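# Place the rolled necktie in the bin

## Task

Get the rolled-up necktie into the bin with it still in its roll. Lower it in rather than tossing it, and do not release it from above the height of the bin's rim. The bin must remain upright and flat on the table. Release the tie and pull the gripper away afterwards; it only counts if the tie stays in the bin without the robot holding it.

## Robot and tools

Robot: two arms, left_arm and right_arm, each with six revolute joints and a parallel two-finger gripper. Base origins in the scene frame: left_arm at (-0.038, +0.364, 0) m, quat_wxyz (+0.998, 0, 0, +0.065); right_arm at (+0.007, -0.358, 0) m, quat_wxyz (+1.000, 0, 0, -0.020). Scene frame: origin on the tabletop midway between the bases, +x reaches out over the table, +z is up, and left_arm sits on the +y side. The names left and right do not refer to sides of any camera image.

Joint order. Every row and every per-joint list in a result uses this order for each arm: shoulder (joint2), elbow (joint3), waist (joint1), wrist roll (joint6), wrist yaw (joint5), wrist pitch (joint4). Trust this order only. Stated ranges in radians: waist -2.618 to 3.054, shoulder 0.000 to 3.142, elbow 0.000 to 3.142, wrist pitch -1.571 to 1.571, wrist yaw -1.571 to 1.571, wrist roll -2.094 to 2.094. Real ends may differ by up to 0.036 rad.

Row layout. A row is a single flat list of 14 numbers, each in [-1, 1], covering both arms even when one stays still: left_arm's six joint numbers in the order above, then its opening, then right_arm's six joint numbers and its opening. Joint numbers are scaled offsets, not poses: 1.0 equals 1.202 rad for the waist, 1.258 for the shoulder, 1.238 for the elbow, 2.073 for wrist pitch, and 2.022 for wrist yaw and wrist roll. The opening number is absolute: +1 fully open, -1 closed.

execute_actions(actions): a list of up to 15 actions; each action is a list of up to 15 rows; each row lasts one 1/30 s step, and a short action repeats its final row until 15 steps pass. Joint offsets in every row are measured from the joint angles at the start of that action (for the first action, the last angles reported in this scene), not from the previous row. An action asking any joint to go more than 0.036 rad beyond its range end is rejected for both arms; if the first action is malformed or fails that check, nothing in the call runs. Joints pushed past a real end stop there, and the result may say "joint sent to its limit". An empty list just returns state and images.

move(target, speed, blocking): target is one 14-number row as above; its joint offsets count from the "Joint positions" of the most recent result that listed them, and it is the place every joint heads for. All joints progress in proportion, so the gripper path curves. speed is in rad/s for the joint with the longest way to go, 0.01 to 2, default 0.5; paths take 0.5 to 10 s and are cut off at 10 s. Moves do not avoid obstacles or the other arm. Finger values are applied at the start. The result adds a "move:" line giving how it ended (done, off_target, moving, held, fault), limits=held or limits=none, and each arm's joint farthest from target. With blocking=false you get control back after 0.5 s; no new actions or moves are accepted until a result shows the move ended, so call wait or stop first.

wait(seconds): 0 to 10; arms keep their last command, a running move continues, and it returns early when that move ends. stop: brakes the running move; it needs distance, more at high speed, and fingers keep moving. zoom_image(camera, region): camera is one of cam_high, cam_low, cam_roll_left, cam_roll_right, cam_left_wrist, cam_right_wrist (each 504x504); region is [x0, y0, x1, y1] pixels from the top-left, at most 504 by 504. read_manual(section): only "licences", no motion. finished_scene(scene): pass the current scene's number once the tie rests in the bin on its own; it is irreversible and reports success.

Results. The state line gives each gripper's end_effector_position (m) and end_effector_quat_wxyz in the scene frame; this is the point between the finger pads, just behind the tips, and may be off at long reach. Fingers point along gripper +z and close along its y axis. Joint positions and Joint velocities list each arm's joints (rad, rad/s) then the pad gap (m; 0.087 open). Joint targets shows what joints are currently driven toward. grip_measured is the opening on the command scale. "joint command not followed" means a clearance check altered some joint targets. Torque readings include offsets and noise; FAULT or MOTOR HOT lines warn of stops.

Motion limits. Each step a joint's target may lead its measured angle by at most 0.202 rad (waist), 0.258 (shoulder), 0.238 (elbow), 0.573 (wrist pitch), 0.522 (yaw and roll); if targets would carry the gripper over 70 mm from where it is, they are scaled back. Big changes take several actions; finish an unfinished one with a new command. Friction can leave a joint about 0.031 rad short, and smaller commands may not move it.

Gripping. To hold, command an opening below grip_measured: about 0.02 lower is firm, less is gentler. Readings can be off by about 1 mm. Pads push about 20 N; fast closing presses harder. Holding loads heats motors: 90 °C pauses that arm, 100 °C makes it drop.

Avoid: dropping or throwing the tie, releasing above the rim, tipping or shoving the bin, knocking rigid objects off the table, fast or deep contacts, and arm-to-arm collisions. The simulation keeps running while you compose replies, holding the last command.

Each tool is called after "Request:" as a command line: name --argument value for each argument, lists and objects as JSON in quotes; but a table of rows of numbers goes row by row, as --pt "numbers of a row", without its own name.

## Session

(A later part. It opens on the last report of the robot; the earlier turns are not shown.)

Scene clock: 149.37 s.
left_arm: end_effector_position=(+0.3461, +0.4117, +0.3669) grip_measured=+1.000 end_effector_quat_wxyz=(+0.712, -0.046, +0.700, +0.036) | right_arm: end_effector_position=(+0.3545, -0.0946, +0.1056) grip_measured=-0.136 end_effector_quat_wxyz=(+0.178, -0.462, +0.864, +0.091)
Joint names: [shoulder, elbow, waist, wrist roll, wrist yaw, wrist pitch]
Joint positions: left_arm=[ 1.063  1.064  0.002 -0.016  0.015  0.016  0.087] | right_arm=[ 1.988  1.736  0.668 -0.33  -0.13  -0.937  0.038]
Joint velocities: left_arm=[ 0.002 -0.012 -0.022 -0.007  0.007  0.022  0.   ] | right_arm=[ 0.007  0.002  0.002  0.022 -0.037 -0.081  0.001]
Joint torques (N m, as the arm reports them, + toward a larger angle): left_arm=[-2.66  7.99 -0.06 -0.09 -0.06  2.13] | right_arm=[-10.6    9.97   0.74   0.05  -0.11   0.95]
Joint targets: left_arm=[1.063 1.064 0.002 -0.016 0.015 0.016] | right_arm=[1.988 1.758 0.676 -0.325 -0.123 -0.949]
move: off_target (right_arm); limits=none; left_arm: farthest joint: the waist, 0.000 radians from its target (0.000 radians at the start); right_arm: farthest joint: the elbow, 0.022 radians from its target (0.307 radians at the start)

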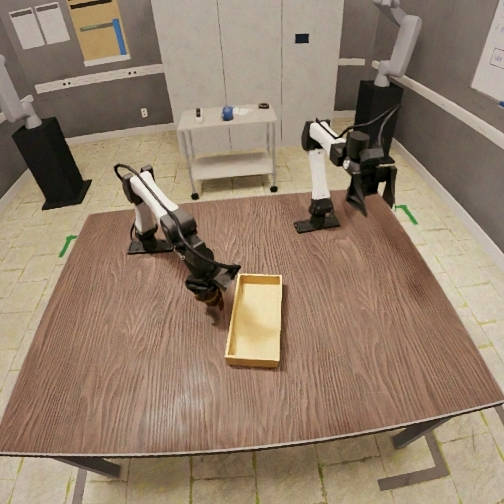

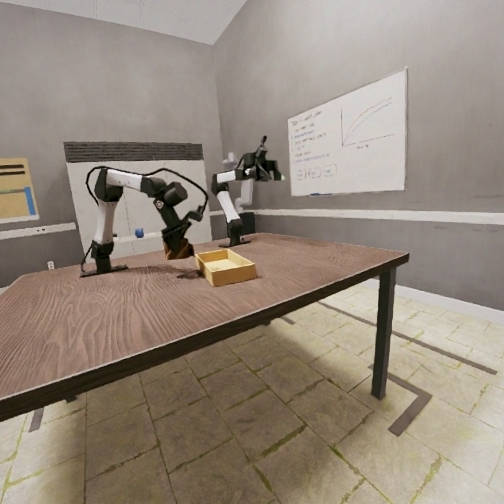

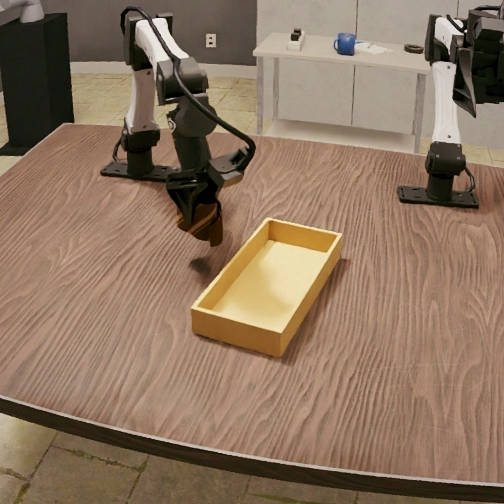

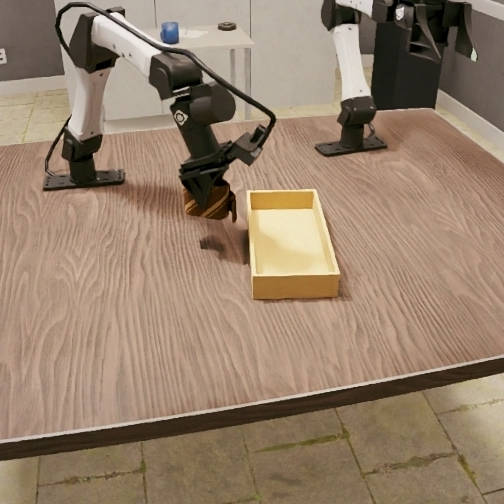

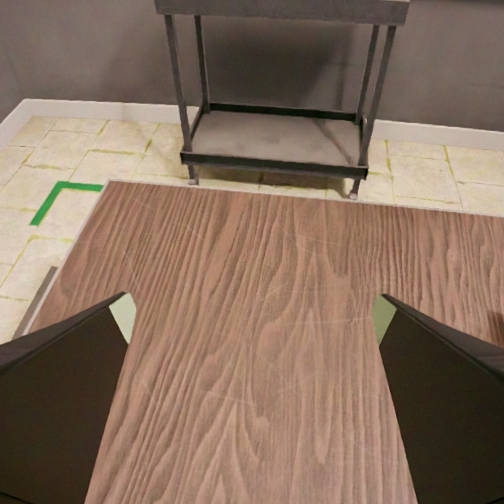

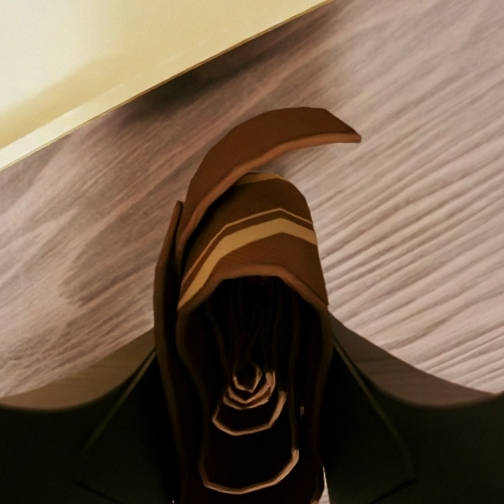

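Request:
move --target '[0,0,0,0,0,0,1, 0.2583,0.3877,0.2712,0.1657,0.0678,-0.0415,-0.158]' --speed 0.65

Scene clock: 158.17 s.
left_arm: end_effector_position=(+0.3461, +0.4117, +0.3669) grip_measured=+1.000 end_effector_quat_wxyz=(+0.712, -0.046, +0.700, +0.036) | right_arm: end_effector_position=(+0.3038, +0.0651, +0.1009) grip_measured=-0.136 end_effector_quat_wxyz=(+0.198, -0.450, +0.865, +0.103)
Joint names: [shoulder, elbow, waist, wrist roll, wrist yaw, wrist pitch]
Joint positions: left_arm=[ 1.063  1.064  0.002 -0.016  0.015  0.016  0.087] | right_arm=[ 2.298  2.19   0.999 -0.    -0.001 -1.012  0.038]
Joint velocities: left_arm=[-0.017 -0.002  0.007 -0.022  0.007  0.022  0.   ] | right_arm=[-0.002 -0.002  0.002 -0.007 -0.037 -0.037 -0.   ]
Joint torques (N m, as the arm reports them, + toward a larger angle): left_arm=[-2.65  8.03 -0.02 -0.09 -0.05  2.13] | right_arm=[-11.98  10.42  -0.59   0.06  -0.03   1.08]
Joint targets: left_arm=[1.063 1.064 0.002 -0.016 0.015 0.016] | right_arm=[2.313 2.216 0.994 0.005 0.007 -1.023]
move: off_target (right_arm); limits=none; left_arm: farthest joint: the waist, 0.000 radians from its target (0.000 radians at the start); right_arm: farthest joint: the elbow, 0.026 radians from its target (0.480 radians at the start)

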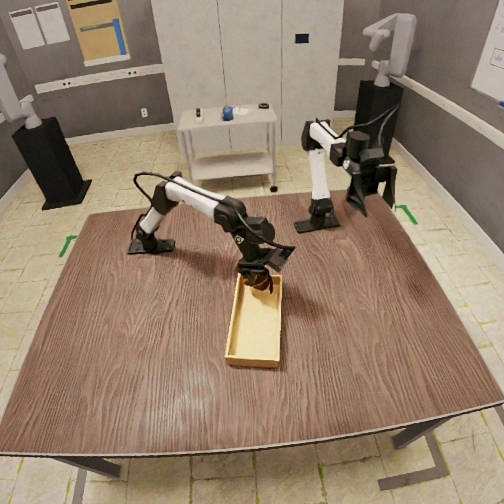

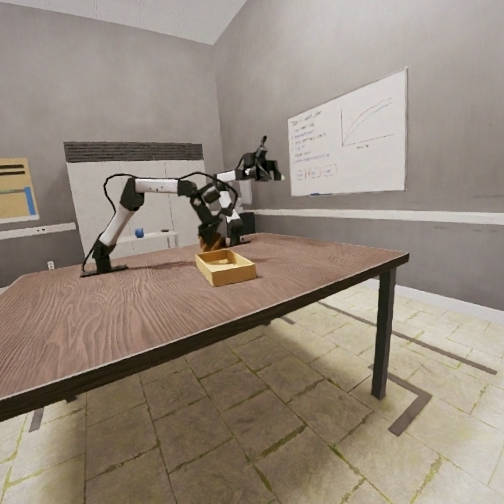

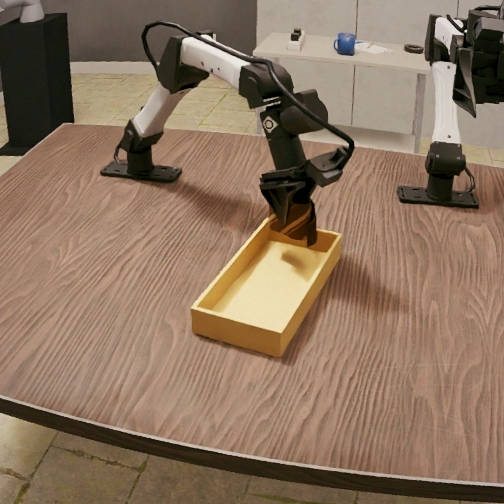

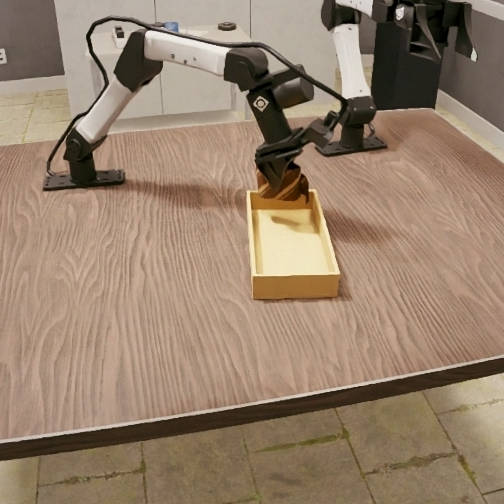

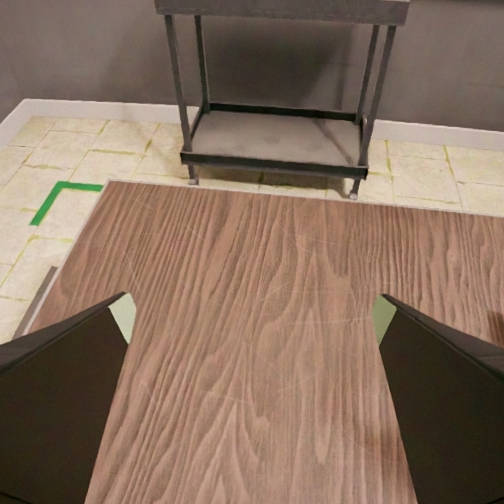

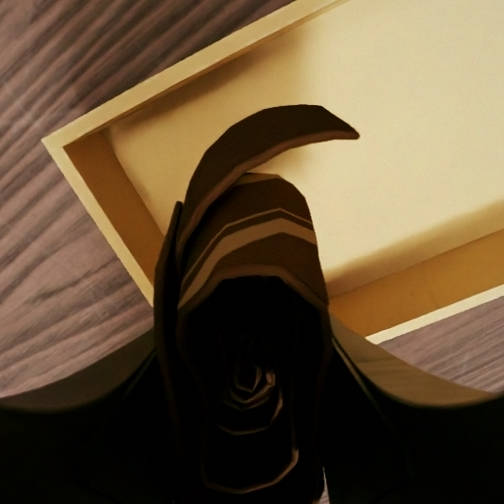

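Request:
zoom_image --camera "cam_roll_right" --region '[220, 130, 360, 250]'

Request:
zoom_image --camera "cam_high" --region '[210, 240, 310, 340]'

Region (220, 130, 360, 250) of cam_roll_right's 504x504 image, scaled by 3.600, with more detail than that image has; it fills the top 432 rows of this view, and the rest is white.

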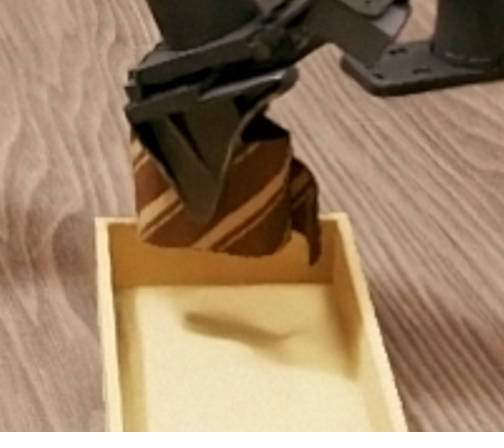

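Region (210, 240, 310, 340) of cam_high's 504x504 image, scaled by 5.040, with more detail than that image has.

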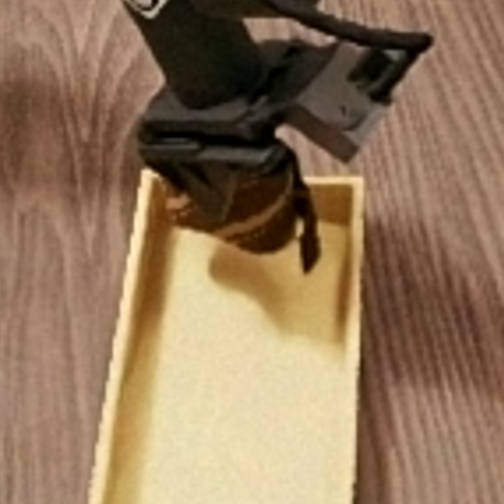

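Request:
move --target '[0,0,0,0,0,0,1, 0.1375,0.0775,-0.036,0,0,0,-0.158]' --speed 0.25

Scene clock: 196.23 s.
left_arm: end_effector_position=(+0.3461, +0.4117, +0.3669) grip_measured=+1.000 end_effector_quat_wxyz=(+0.712, -0.046, +0.700, +0.036) | right_arm: end_effector_position=(+0.3237, +0.0607, +0.0416) grip_measured=-0.136 end_effector_quat_wxyz=(+0.158, -0.438, +0.881, +0.080)
Joint names: [shoulder, elbow, waist, wrist roll, wrist yaw, wrist pitch]
Joint positions: left_arm=[ 1.063  1.064  0.002 -0.016  0.015  0.016  0.087] | right_arm=[ 2.458  2.257  0.963  0.    -0.001 -1.013  0.038]
Joint velocities: left_arm=[ 0.007 -0.007 -0.002  0.022 -0.037 -0.007  0.   ] | right_arm=[-0.002  0.007  0.007 -0.11  -0.051 -0.081 -0.001]
Joint torques (N m, as the arm reports them, + toward a larger angle): left_arm=[-2.69  8.01 -0.08 -0.09 -0.06  2.14] | right_arm=[-12.95  10.48  -0.7    0.01  -0.1    1.03]
Joint targets: left_arm=[1.063 1.064 0.002 -0.016 0.015 0.016] | right_arm=[2.471 2.286 0.956 -0.000 -0.001 -1.012]
move: off_target (right_arm); limits=none; left_arm: farthest joint: the waist, 0.000 radians from its target (0.000 radians at the start); right_arm: farthest joint: the elbow, 0.029 radians from its target (0.096 radians at the start)

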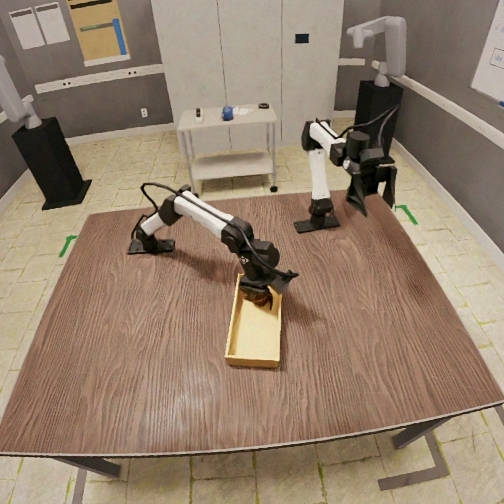

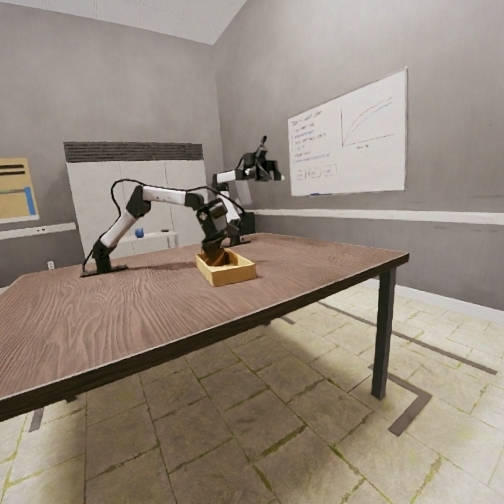

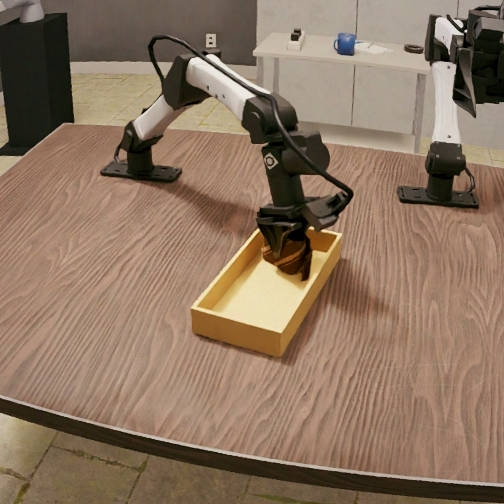

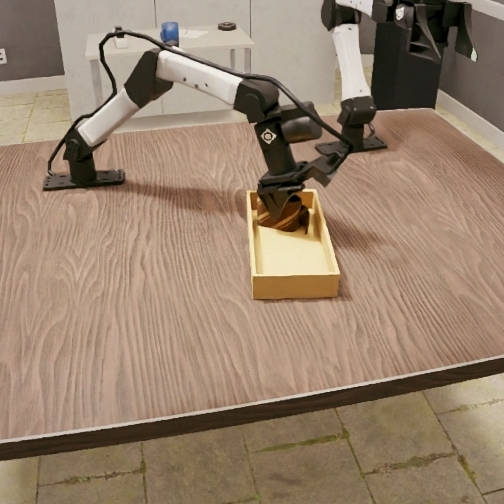

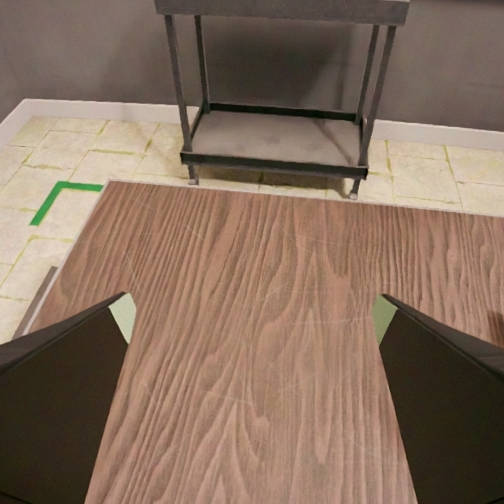

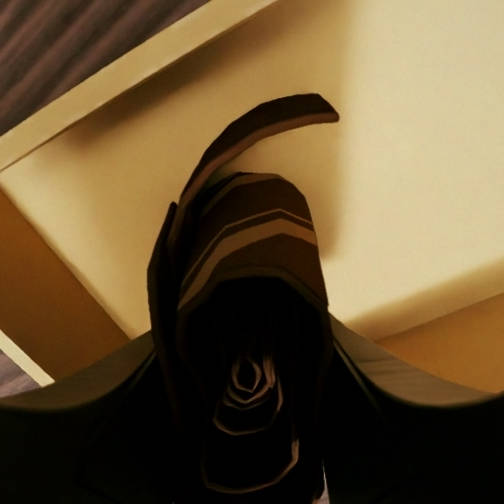

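Request:
execute_actions --actions '[[[0,0,0,0,0,0,1,0,0,0,0,0,0,-0.12],[0,0,0,0,0,0,1,0,0,0,0,0,0,-0.08],[0,0,0,0,0,0,1,0,0,0,0,0,0,-0.03],[0,0,0,0,0,0,1,0,0,0,0,0,0,0.03],[0,0,0,0,0,0,1,0,0,0,0,0,0,0.1],[0,0,0,0,0,0,1,0,0,0,0,0,0,0.18],[0,0,0,0,0,0,1,0,0,0,0,0,0,0.27],[0,0,0,0,0,0,1,0,0,0,0,0,0,0.36],[0,0,0,0,0,0,1,0,0,0,0,0,0,0.46],[0,0,0,0,0,0,1,0,0,0,0,0,0,0.56],[0,0,0,0,0,0,1,0,0,0,0,0,0,0.66],[0,0,0,0,0,0,1,0,0,0,0,0,0,0.76],[0,0,0,0,0,0,1,0,0,0,0,0,0,0.85],[0,0,0,0,0,0,1,0,0,0,0,0,0,0.93],[0,0,0,0,0,0,1,0,0,0,0,0,0,1]]]'

Scene clock: 213.43 s.
left_arm: end_effector_position=(+0.3461, +0.4117, +0.3669) grip_measured=+1.000 end_effector_quat_wxyz=(+0.712, -0.046, +0.700, +0.036) | right_arm: end_effector_position=(+0.3237, +0.0607, +0.0416) grip_measured=+0.952 end_effector_quat_wxyz=(+0.158, -0.438, +0.881, +0.080)
Joint names: [shoulder, elbow, waist, wrist roll, wrist yaw, wrist pitch]
Joint positions: left_arm=[ 1.063  1.064  0.002 -0.016  0.015  0.016  0.087] | right_arm=[ 2.458  2.257  0.963  0.    -0.001 -1.013  0.085]
Joint velocities: left_arm=[ 0.002 -0.007  0.007 -0.051 -0.051 -0.081  0.   ] | right_arm=[-0.002 -0.012  0.002 -0.066 -0.022 -0.051  0.055]
Joint torques (N m, as the arm reports them, + toward a larger angle): left_arm=[-2.69  8.01 -0.04 -0.09 -0.06  2.14] | right_arm=[-13.91   8.12  -0.03   0.01  -0.09   1.02]
Joint targets: left_arm=[1.063 1.064 0.002 -0.016 0.015 0.016] | right_arm=[2.458 2.257 0.963 0.000 -0.001 -1.013]

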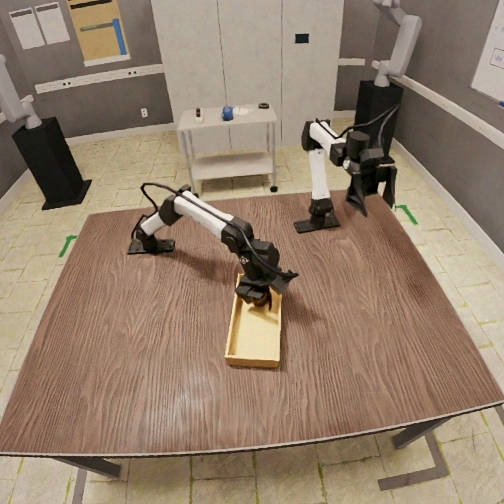

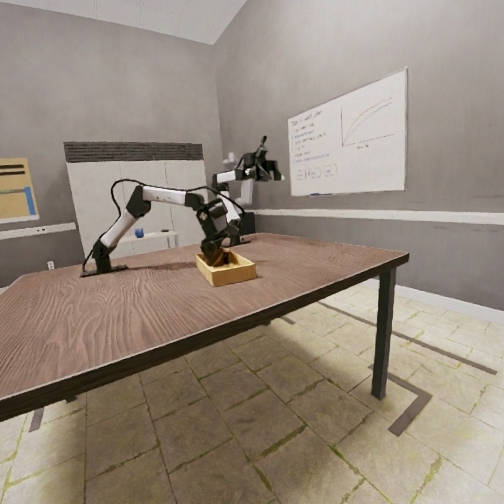

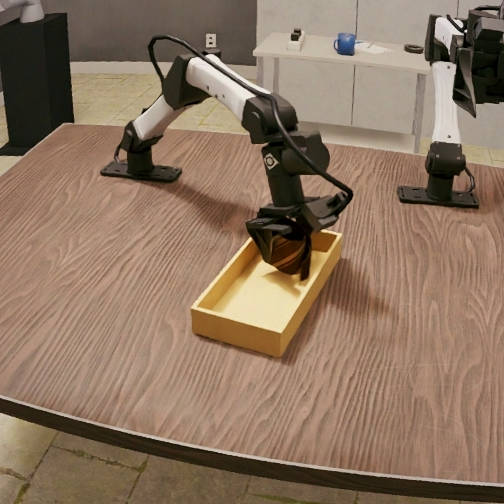

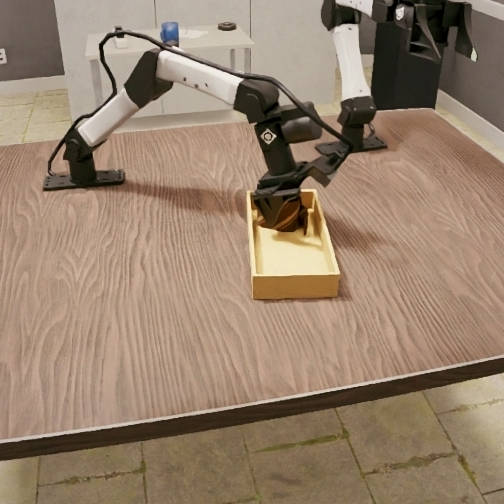

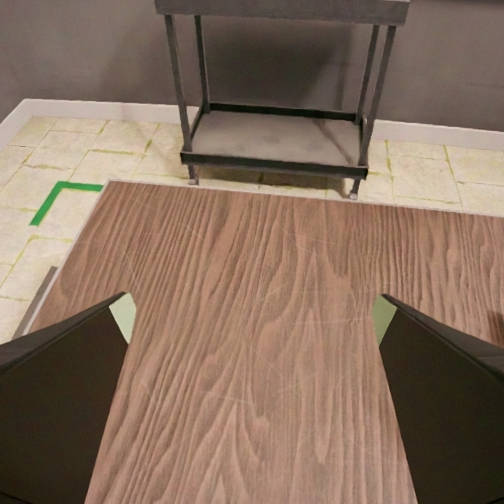

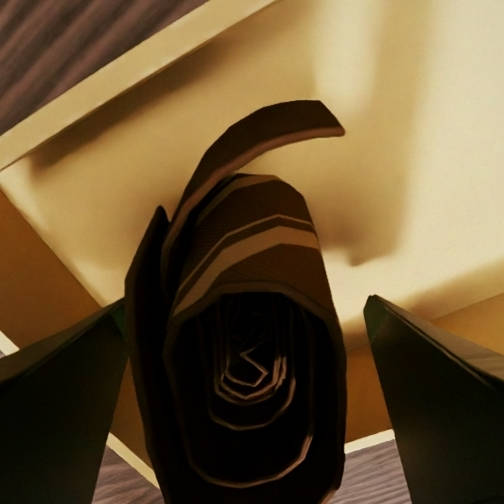

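Request:
execute_actions --actions '[]'

Scene clock: 214.90 s.
left_arm: end_effector_position=(+0.3461, +0.4117, +0.3669) grip_measured=+1.000 end_effector_quat_wxyz=(+0.712, -0.046, +0.700, +0.036) | right_arm: end_effector_position=(+0.3237, +0.0607, +0.0416) grip_measured=+0.983 end_effector_quat_wxyz=(+0.158, -0.438, +0.881, +0.080)
Joint names: [shoulder, elbow, waist, wrist roll, wrist yaw, wrist pitch]
Joint positions: left_arm=[ 1.063  1.064  0.002 -0.016  0.015  0.016  0.087] | right_arm=[ 2.458  2.257  0.963  0.    -0.001 -1.013  0.087]
Joint velocities: left_arm=[ 0.012  0.002 -0.012 -0.037 -0.007  0.066  0.   ] | right_arm=[-0.017 -0.022  0.002 -0.022 -0.051 -0.037  0.   ]
Joint torques (N m, as the arm reports them, + toward a larger angle): left_arm=[-2.7   8.01 -0.03 -0.09 -0.06  2.14] | right_arm=[-13.87   8.12  -0.03   0.01  -0.1    1.02]
Joint targets: left_arm=[1.063 1.064 0.002 -0.016 0.015 0.016] | right_arm=[2.458 2.257 0.963 0.000 -0.001 -1.013]

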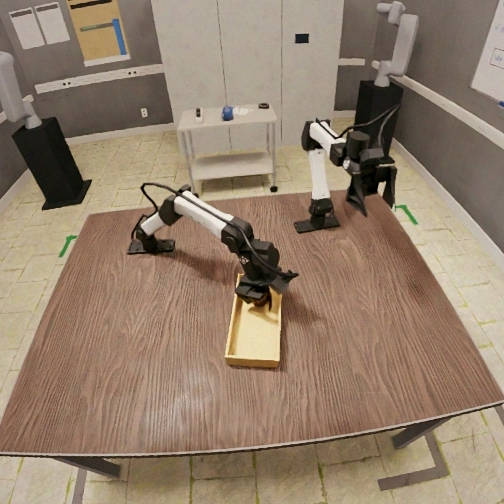

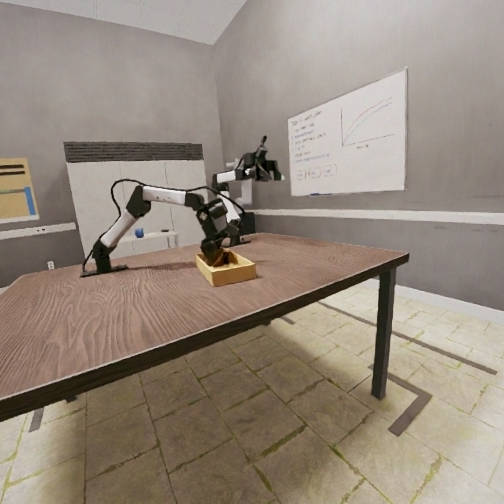

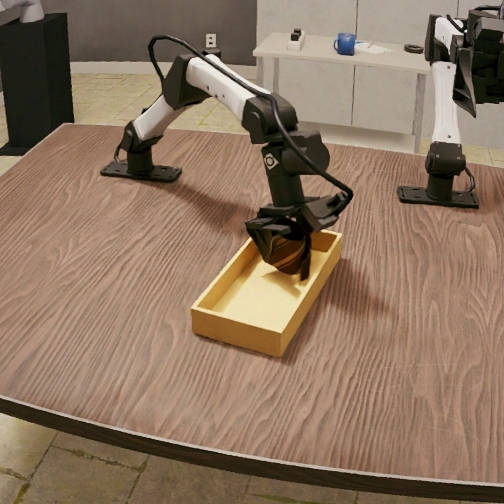

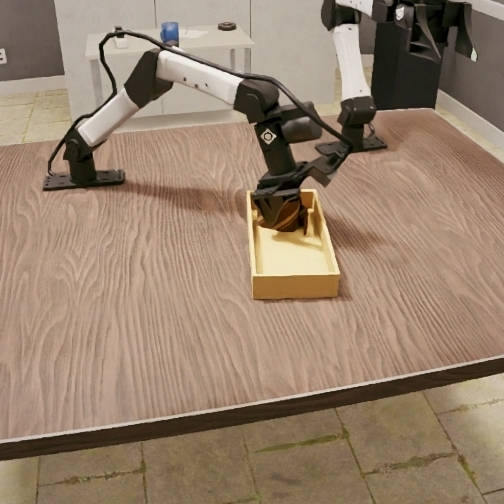

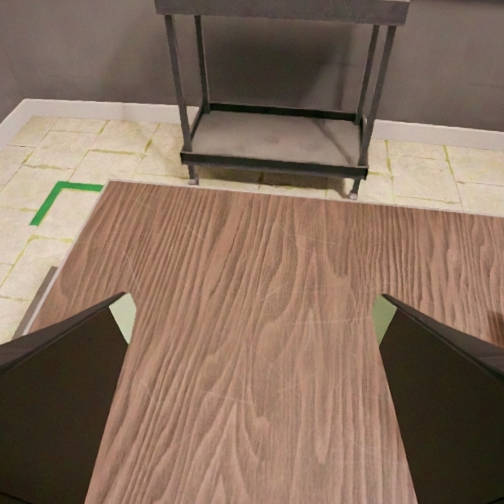

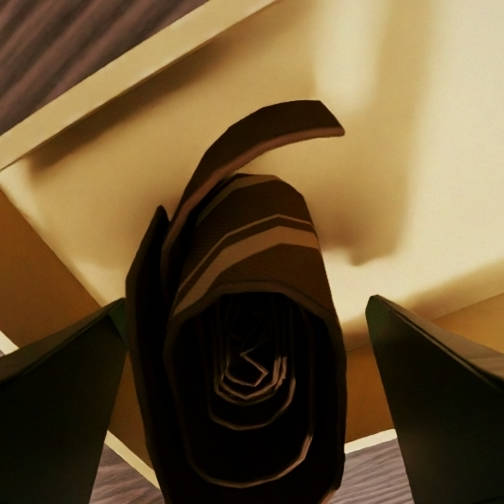

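Request:
execute_actions --actions '[[[0,0,0,0,0,0,1,0,0,0,0,0,0,0.88],[0,0,0,0,0,0,1,0,0,0,0,0,0,0.76],[0,0,0,0,0,0,1,0,0,0,0,0,0,0.64],[0,0,0,0,0,0,1,0,0,0,0,0,0,0.52],[0,0,0,0,0,0,1,0,0,0,0,0,0,0.41],[0,0,0,0,0,0,1,0,0,0,0,0,0,0.31],[0,0,0,0,0,0,1,0,0,0,0,0,0,0.22],[0,0,0,0,0,0,1,0,0,0,0,0,0,0.14],[0,0,0,0,0,0,1,0,0,0,0,0,0,0.07],[0,0,0,0,0,0,1,0,0,0,0,0,0,0.01],[0,0,0,0,0,0,1,0,0,0,0,0,0,-0.04],[0,0,0,0,0,0,1,0,0,0,0,0,0,-0.08],[0,0,0,0,0,0,1,0,0,0,0,0,0,-0.11],[0,0,0,0,0,0,1,0,0,0,0,0,0,-0.13],[0,0,0,0,0,0,1,0,0,0,0,0,0,-0.145]]]'

Request:
move --target '[0,0,0,0,0,0,1, 0.078,0.142,0,0,0,0,-0.152]' --speed 0.3

Scene clock: 247.20 s.
left_arm: end_effector_position=(+0.3461, +0.4117, +0.3669) grip_measured=+1.000 end_effector_quat_wxyz=(+0.712, -0.046, +0.700, +0.036) | right_arm: end_effector_position=(+0.3237, +0.0607, +0.0416) grip_measured=-0.131 end_effector_quat_wxyz=(+0.158, -0.438, +0.881, +0.080)
Joint names: [shoulder, elbow, waist, wrist roll, wrist yaw, wrist pitch]
Joint positions: left_arm=[ 1.063  1.064  0.002 -0.016  0.015  0.016  0.087] | right_arm=[ 2.458  2.257  0.963  0.    -0.001 -1.013  0.038]
Joint velocities: left_arm=[-0.007  0.012  0.007 -0.037  0.022 -0.007  0.   ] | right_arm=[-0.012 -0.007  0.002 -0.007 -0.007  0.007 -0.016]
Joint torques (N m, as the arm reports them, + toward a larger angle): left_arm=[-2.71  8.02 -0.04 -0.08 -0.06  2.13] | right_arm=[-13.83   8.09  -0.05  -0.01  -0.1    1.03]
Joint targets: left_arm=[1.063 1.064 0.002 -0.016 0.015 0.016] | right_arm=[2.458 2.257 0.963 0.000 -0.001 -1.013]

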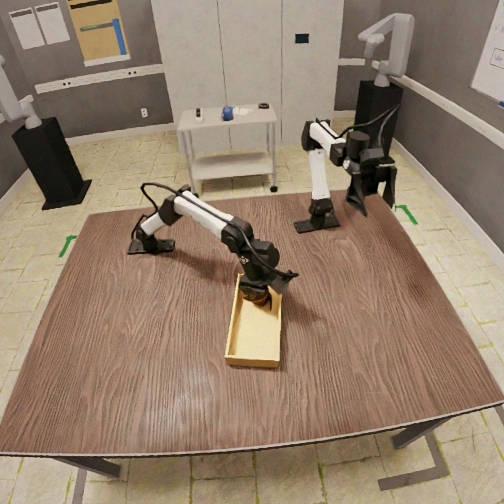

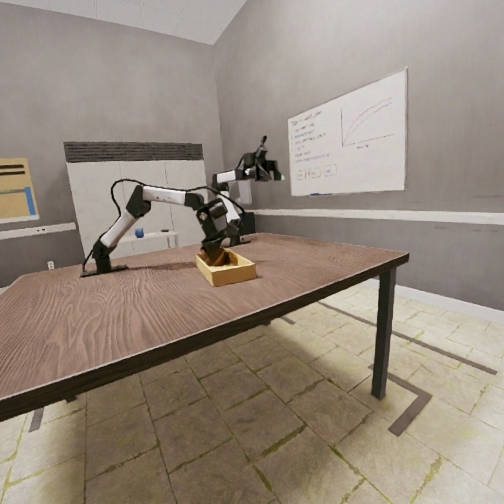

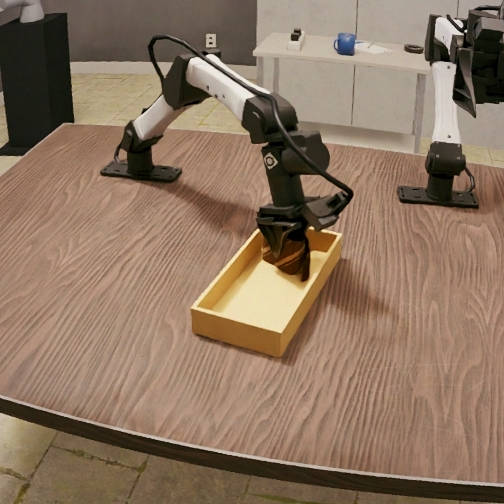

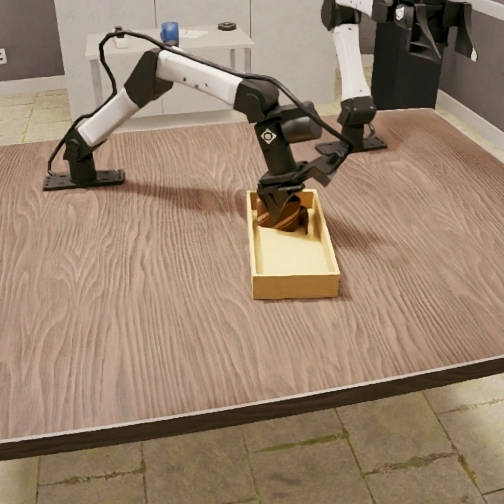

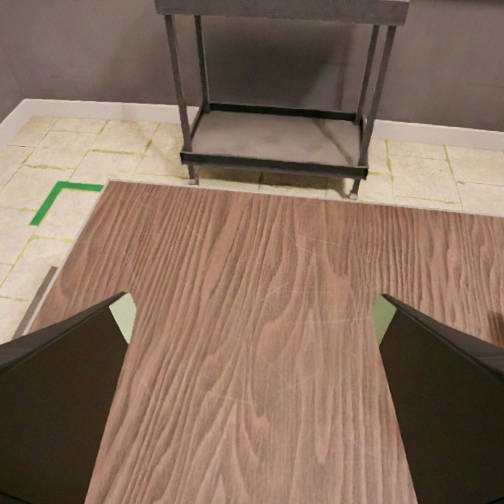

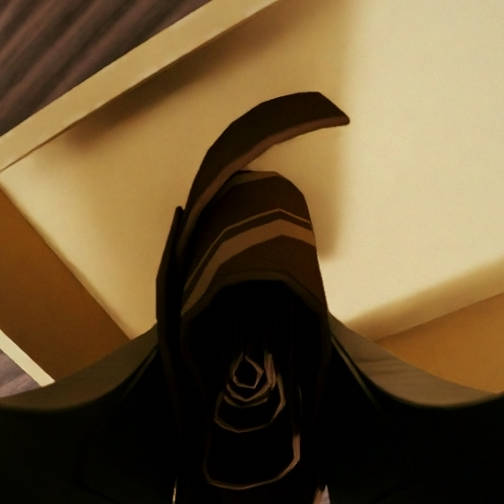

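Scene clock: 248.17 s.
left_arm: end_effector_position=(+0.3461, +0.4117, +0.3669) grip_measured=+1.000 end_effector_quat_wxyz=(+0.712, -0.046, +0.700, +0.036) | right_arm: end_effector_position=(+0.3408, +0.0834, +0.0458) grip_measured=-0.136 end_effector_quat_wxyz=(+0.189, -0.435, +0.875, +0.095)
Joint names: [shoulder, elbow, waist, wrist roll, wrist yaw, wrist pitch]
Joint positions: left_arm=[ 1.063  1.064  0.002 -0.016  0.015  0.016  0.087] | right_arm=[ 2.539  2.406  0.963  0.    -0.001 -1.013  0.038]
Joint velocities: left_arm=[ 0.002 -0.002  0.022 -0.022  0.037  0.007  0.   ] | right_arm=[ 0.007 -0.012 -0.007  0.022 -0.007  0.037  0.001]
Joint torques (N m, as the arm reports them, + toward a larger angle): left_arm=[-2.68  8.05 -0.05 -0.09 -0.06  2.14] | right_arm=[-13.1   10.4   -0.04   0.01  -0.09   1.14]
Joint targets: left_arm=[1.063 1.064 0.002 -0.016 0.015 0.016] | right_arm=[2.556 2.432 0.963 0.000 -0.001 -1.013]
move: off_target (right_arm); limits=none; left_arm: farthest joint: the waist, 0.000 radians from its target (0.000 radians at the start); right_arm: farthest joint: the elbow, 0.027 radians from its target (0.176 radians at the start)

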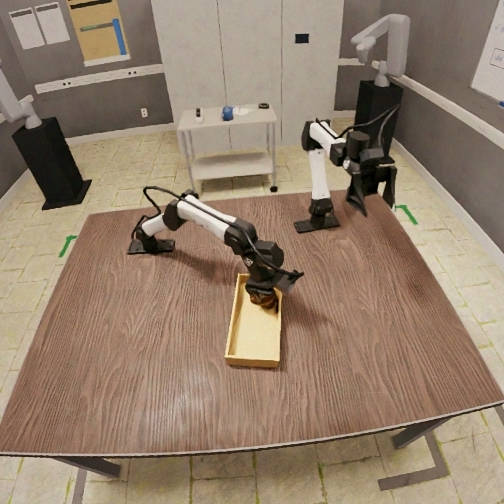

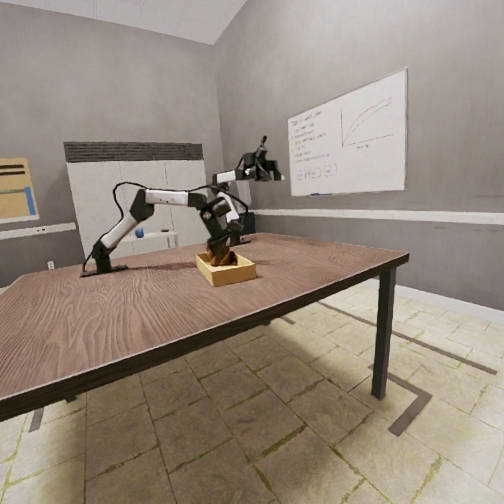

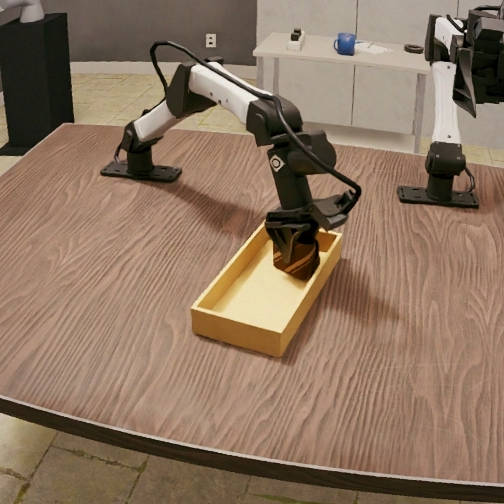

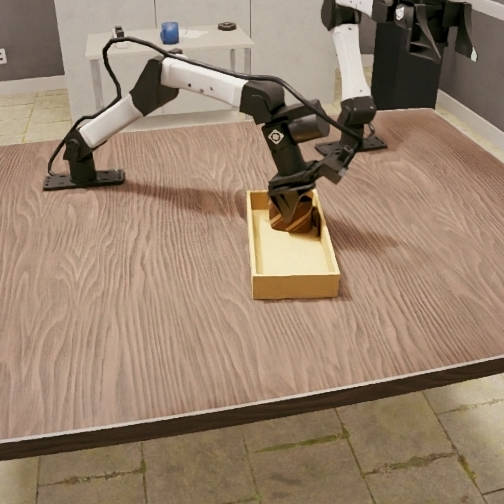

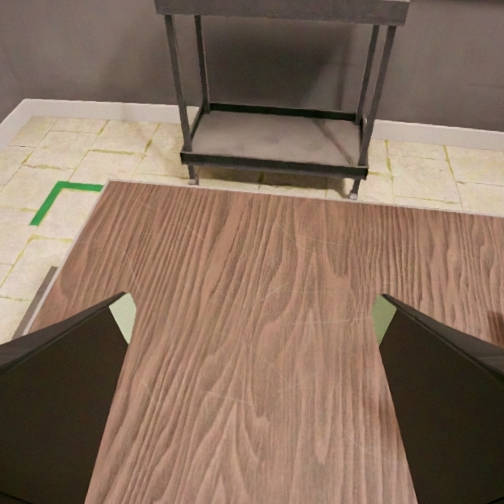

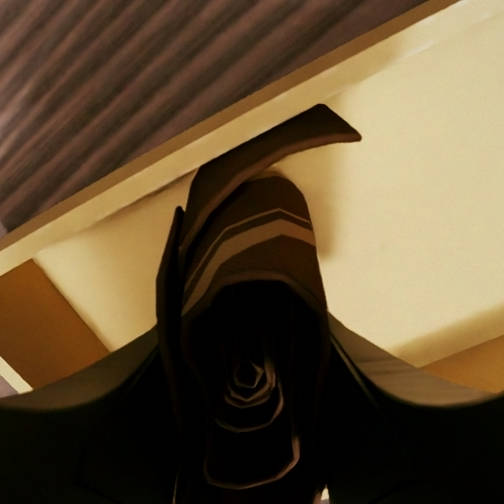

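Request:
execute_actions --actions '[[[0,0,0,0,0,0,1,0.012,0,0,-0.006,0,0,-0.152],[0,0,0,0,0,0,1,0.012,0,0,-0.016,0,0,-0.152],[0,0,0,0,0,0,1,0.012,0,0,-0.029,0,0,-0.152],[0,0,0,0,0,0,1,0.012,0,0,-0.044,0,0,-0.152],[0,0,0,0,0,0,1,0.012,0,0,-0.06,0,0,-0.152],[0,0,0,0,0,0,1,0.013,0,0,-0.077,0,0,-0.152],[0,0,0,0,0,0,1,0.014,0,0,-0.094,0,0,-0.152],[0,0,0,0,0,0,1,0.016,0,0,-0.11,0,0,-0.152],[0,0,0,0,0,0,1,0.018,0,0,-0.124,0,0,-0.152],[0,0,0,0,0,0,1,0.02,0,0,-0.135,0,0,-0.152],[0,0,0,0,0,0,1,0.021,0,0,-0.143,0,0,-0.152],[0,0,0,0,0,0,1,0.022,0,0,-0.148,0,0,-0.152]]]'

Scene clock: 273.03 s.
left_arm: end_effector_position=(+0.3461, +0.4117, +0.3669) grip_measured=+1.000 end_effector_quat_wxyz=(+0.712, -0.046, +0.700, +0.036) | right_arm: end_effector_position=(+0.3497, +0.0781, +0.0463) grip_measured=-0.136 end_effector_quat_wxyz=(+0.199, -0.541, +0.814, +0.070)
Joint names: [shoulder, elbow, waist, wrist roll, wrist yaw, wrist pitch]
Joint positions: left_arm=[ 1.063  1.064  0.002 -0.016  0.015  0.016  0.087] | right_arm=[ 2.539  2.406  0.963 -0.25  -0.001 -1.013  0.038]
Joint velocities: left_arm=[ 0.012 -0.002 -0.002 -0.022  0.007 -0.007  0.   ] | right_arm=[-0.017 -0.012 -0.002 -0.271  0.022  0.007  0.001]
Joint torques (N m, as the arm reports them, + toward a larger angle): left_arm=[-2.7   8.   -0.04 -0.09 -0.06  2.14] | right_arm=[-12.38   8.19  -0.03  -0.04  -0.12   1.13]
Joint targets: left_arm=[1.063 1.064 0.002 -0.016 0.015 0.016] | right_arm=[2.566 2.406 0.963 -0.299 -0.001 -1.013]

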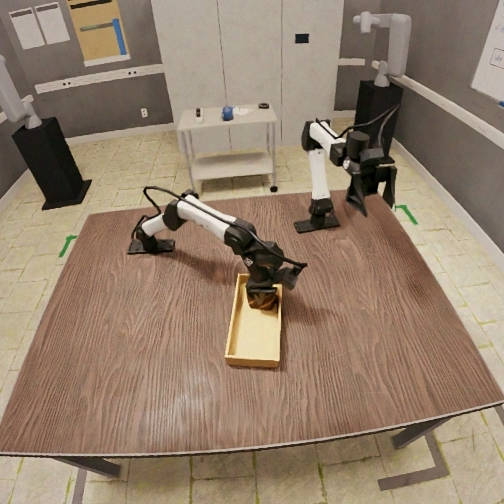

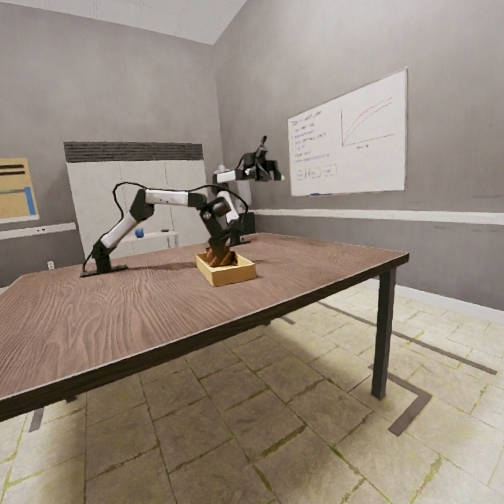

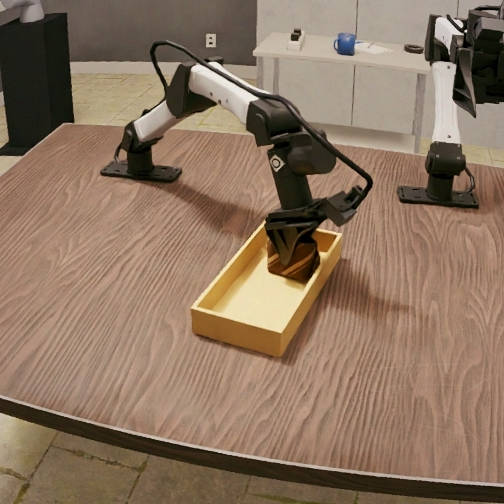

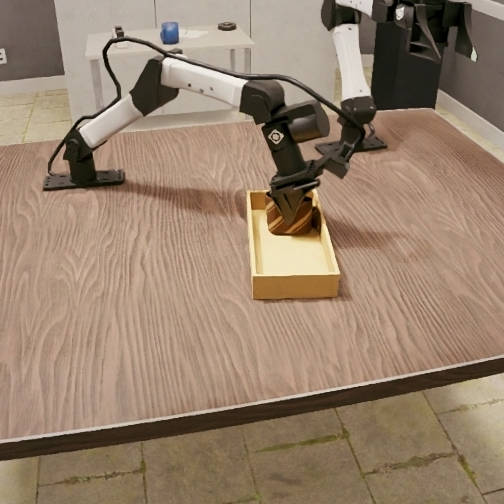

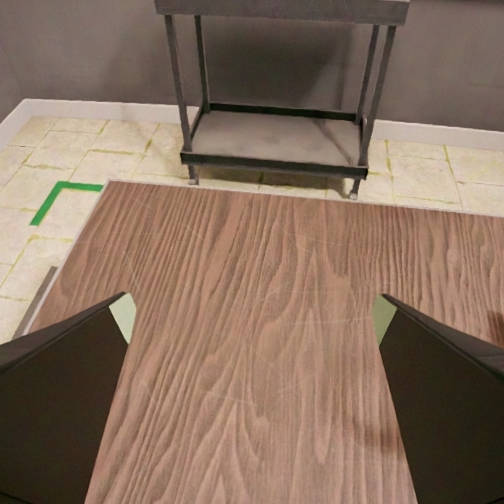

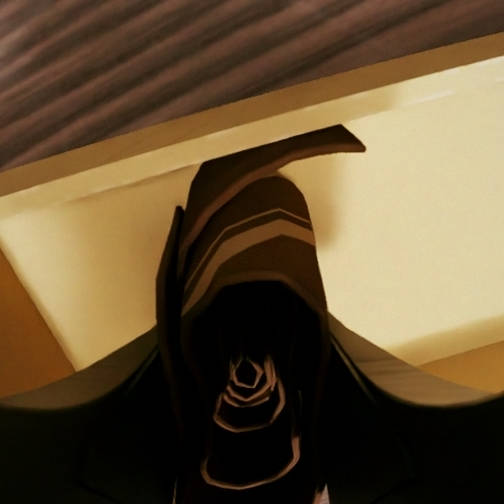

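Request:
execute_actions --actions '[[[0,0,0,0,0,0,1,0,-0.004,0,-0.024,-0.006,0,-0.152],[0,0,0,0,0,0,1,0,-0.008,0,-0.024,-0.014,0,-0.152],[0,0,0,0,0,0,1,0,-0.012,0,-0.024,-0.023,0,-0.152],[0,0,0,0,0,0,1,0,-0.016,0,-0.024,-0.032,0,-0.152],[0,0,0,0,0,0,1,0,-0.02,0,-0.024,-0.04,0,-0.152],[0,0,0,0,0,0,1,0,-0.023,0,-0.024,-0.047,0,-0.152],[0,0,0,0,0,0,1,0,-0.026,0,-0.024,-0.052,0,-0.152],[0,0,0,0,0,0,1,0,-0.0275,0,-0.024,-0.055,0,-0.152]]]'

Scene clock: 287.10 s.
left_arm: end_effector_position=(+0.3461, +0.4117, +0.3669) grip_measured=+1.000 end_effector_quat_wxyz=(+0.712, -0.046, +0.700, +0.036) | right_arm: end_effector_position=(+0.3388, +0.0852, +0.0439) grip_measured=-0.136 end_effector_quat_wxyz=(+0.184, -0.568, +0.796, +0.104)
Joint names: [shoulder, elbow, waist, wrist roll, wrist yaw, wrist pitch]
Joint positions: left_arm=[ 1.063  1.064  0.002 -0.016  0.015  0.016  0.087] | right_arm=[ 2.539  2.399  0.963 -0.298 -0.086 -1.013  0.038]
Joint velocities: left_arm=[ 0.002  0.002  0.007 -0.037 -0.037  0.022  0.   ] | right_arm=[-0.012 -0.012  0.012  0.022 -0.007  0.007 -0.001]
Joint torques (N m, as the arm reports them, + toward a larger angle): left_arm=[-2.66  8.02 -0.02 -0.09 -0.07  2.13] | right_arm=[-14.42   5.92  -0.04   0.01  -0.33   1.14]
Joint targets: left_arm=[1.063 1.064 0.002 -0.016 0.015 0.016] | right_arm=[2.539 2.372 0.963 -0.298 -0.112 -1.013]

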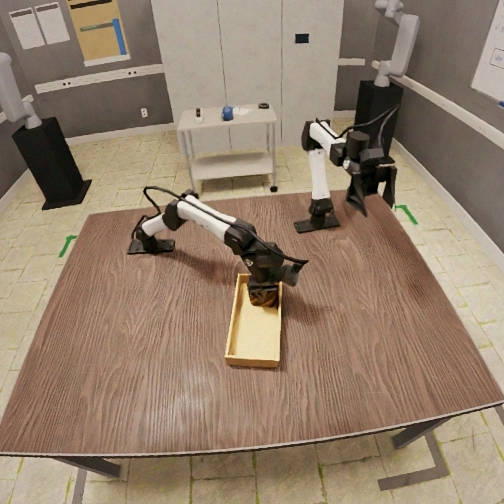

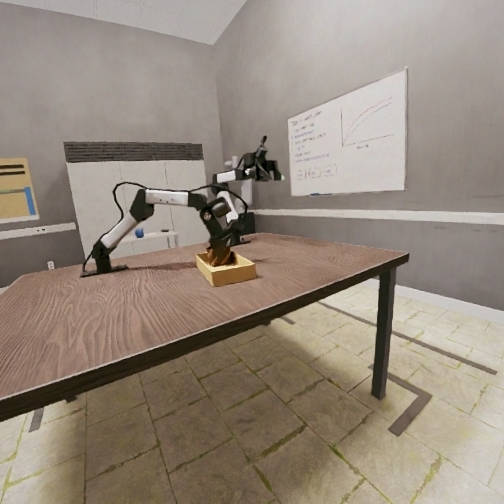

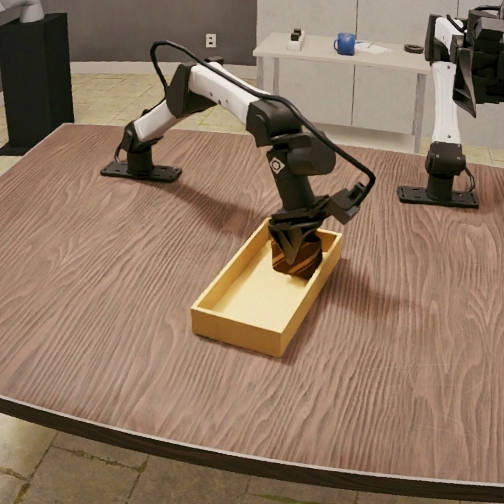

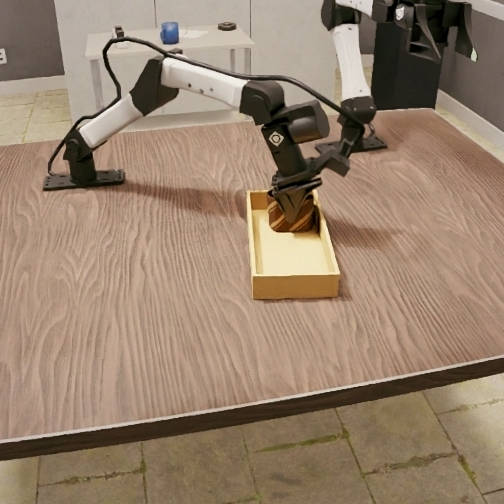

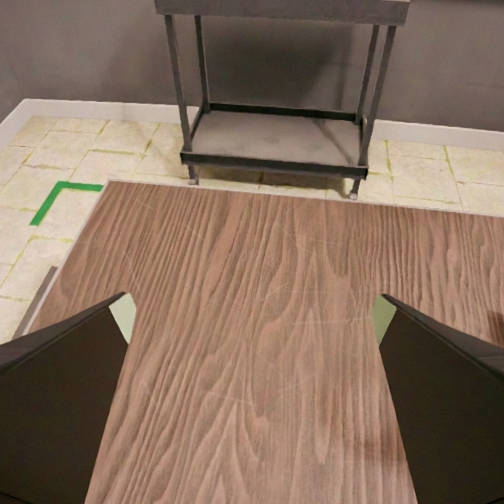

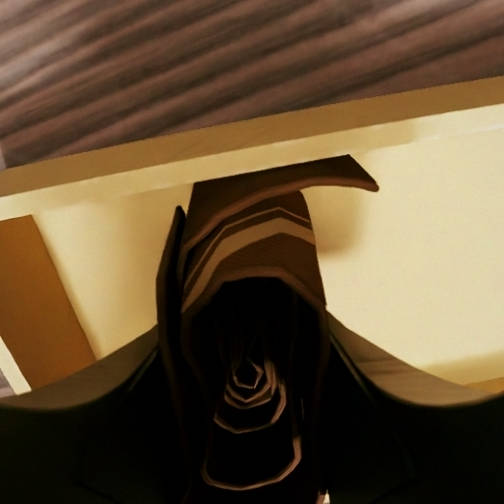

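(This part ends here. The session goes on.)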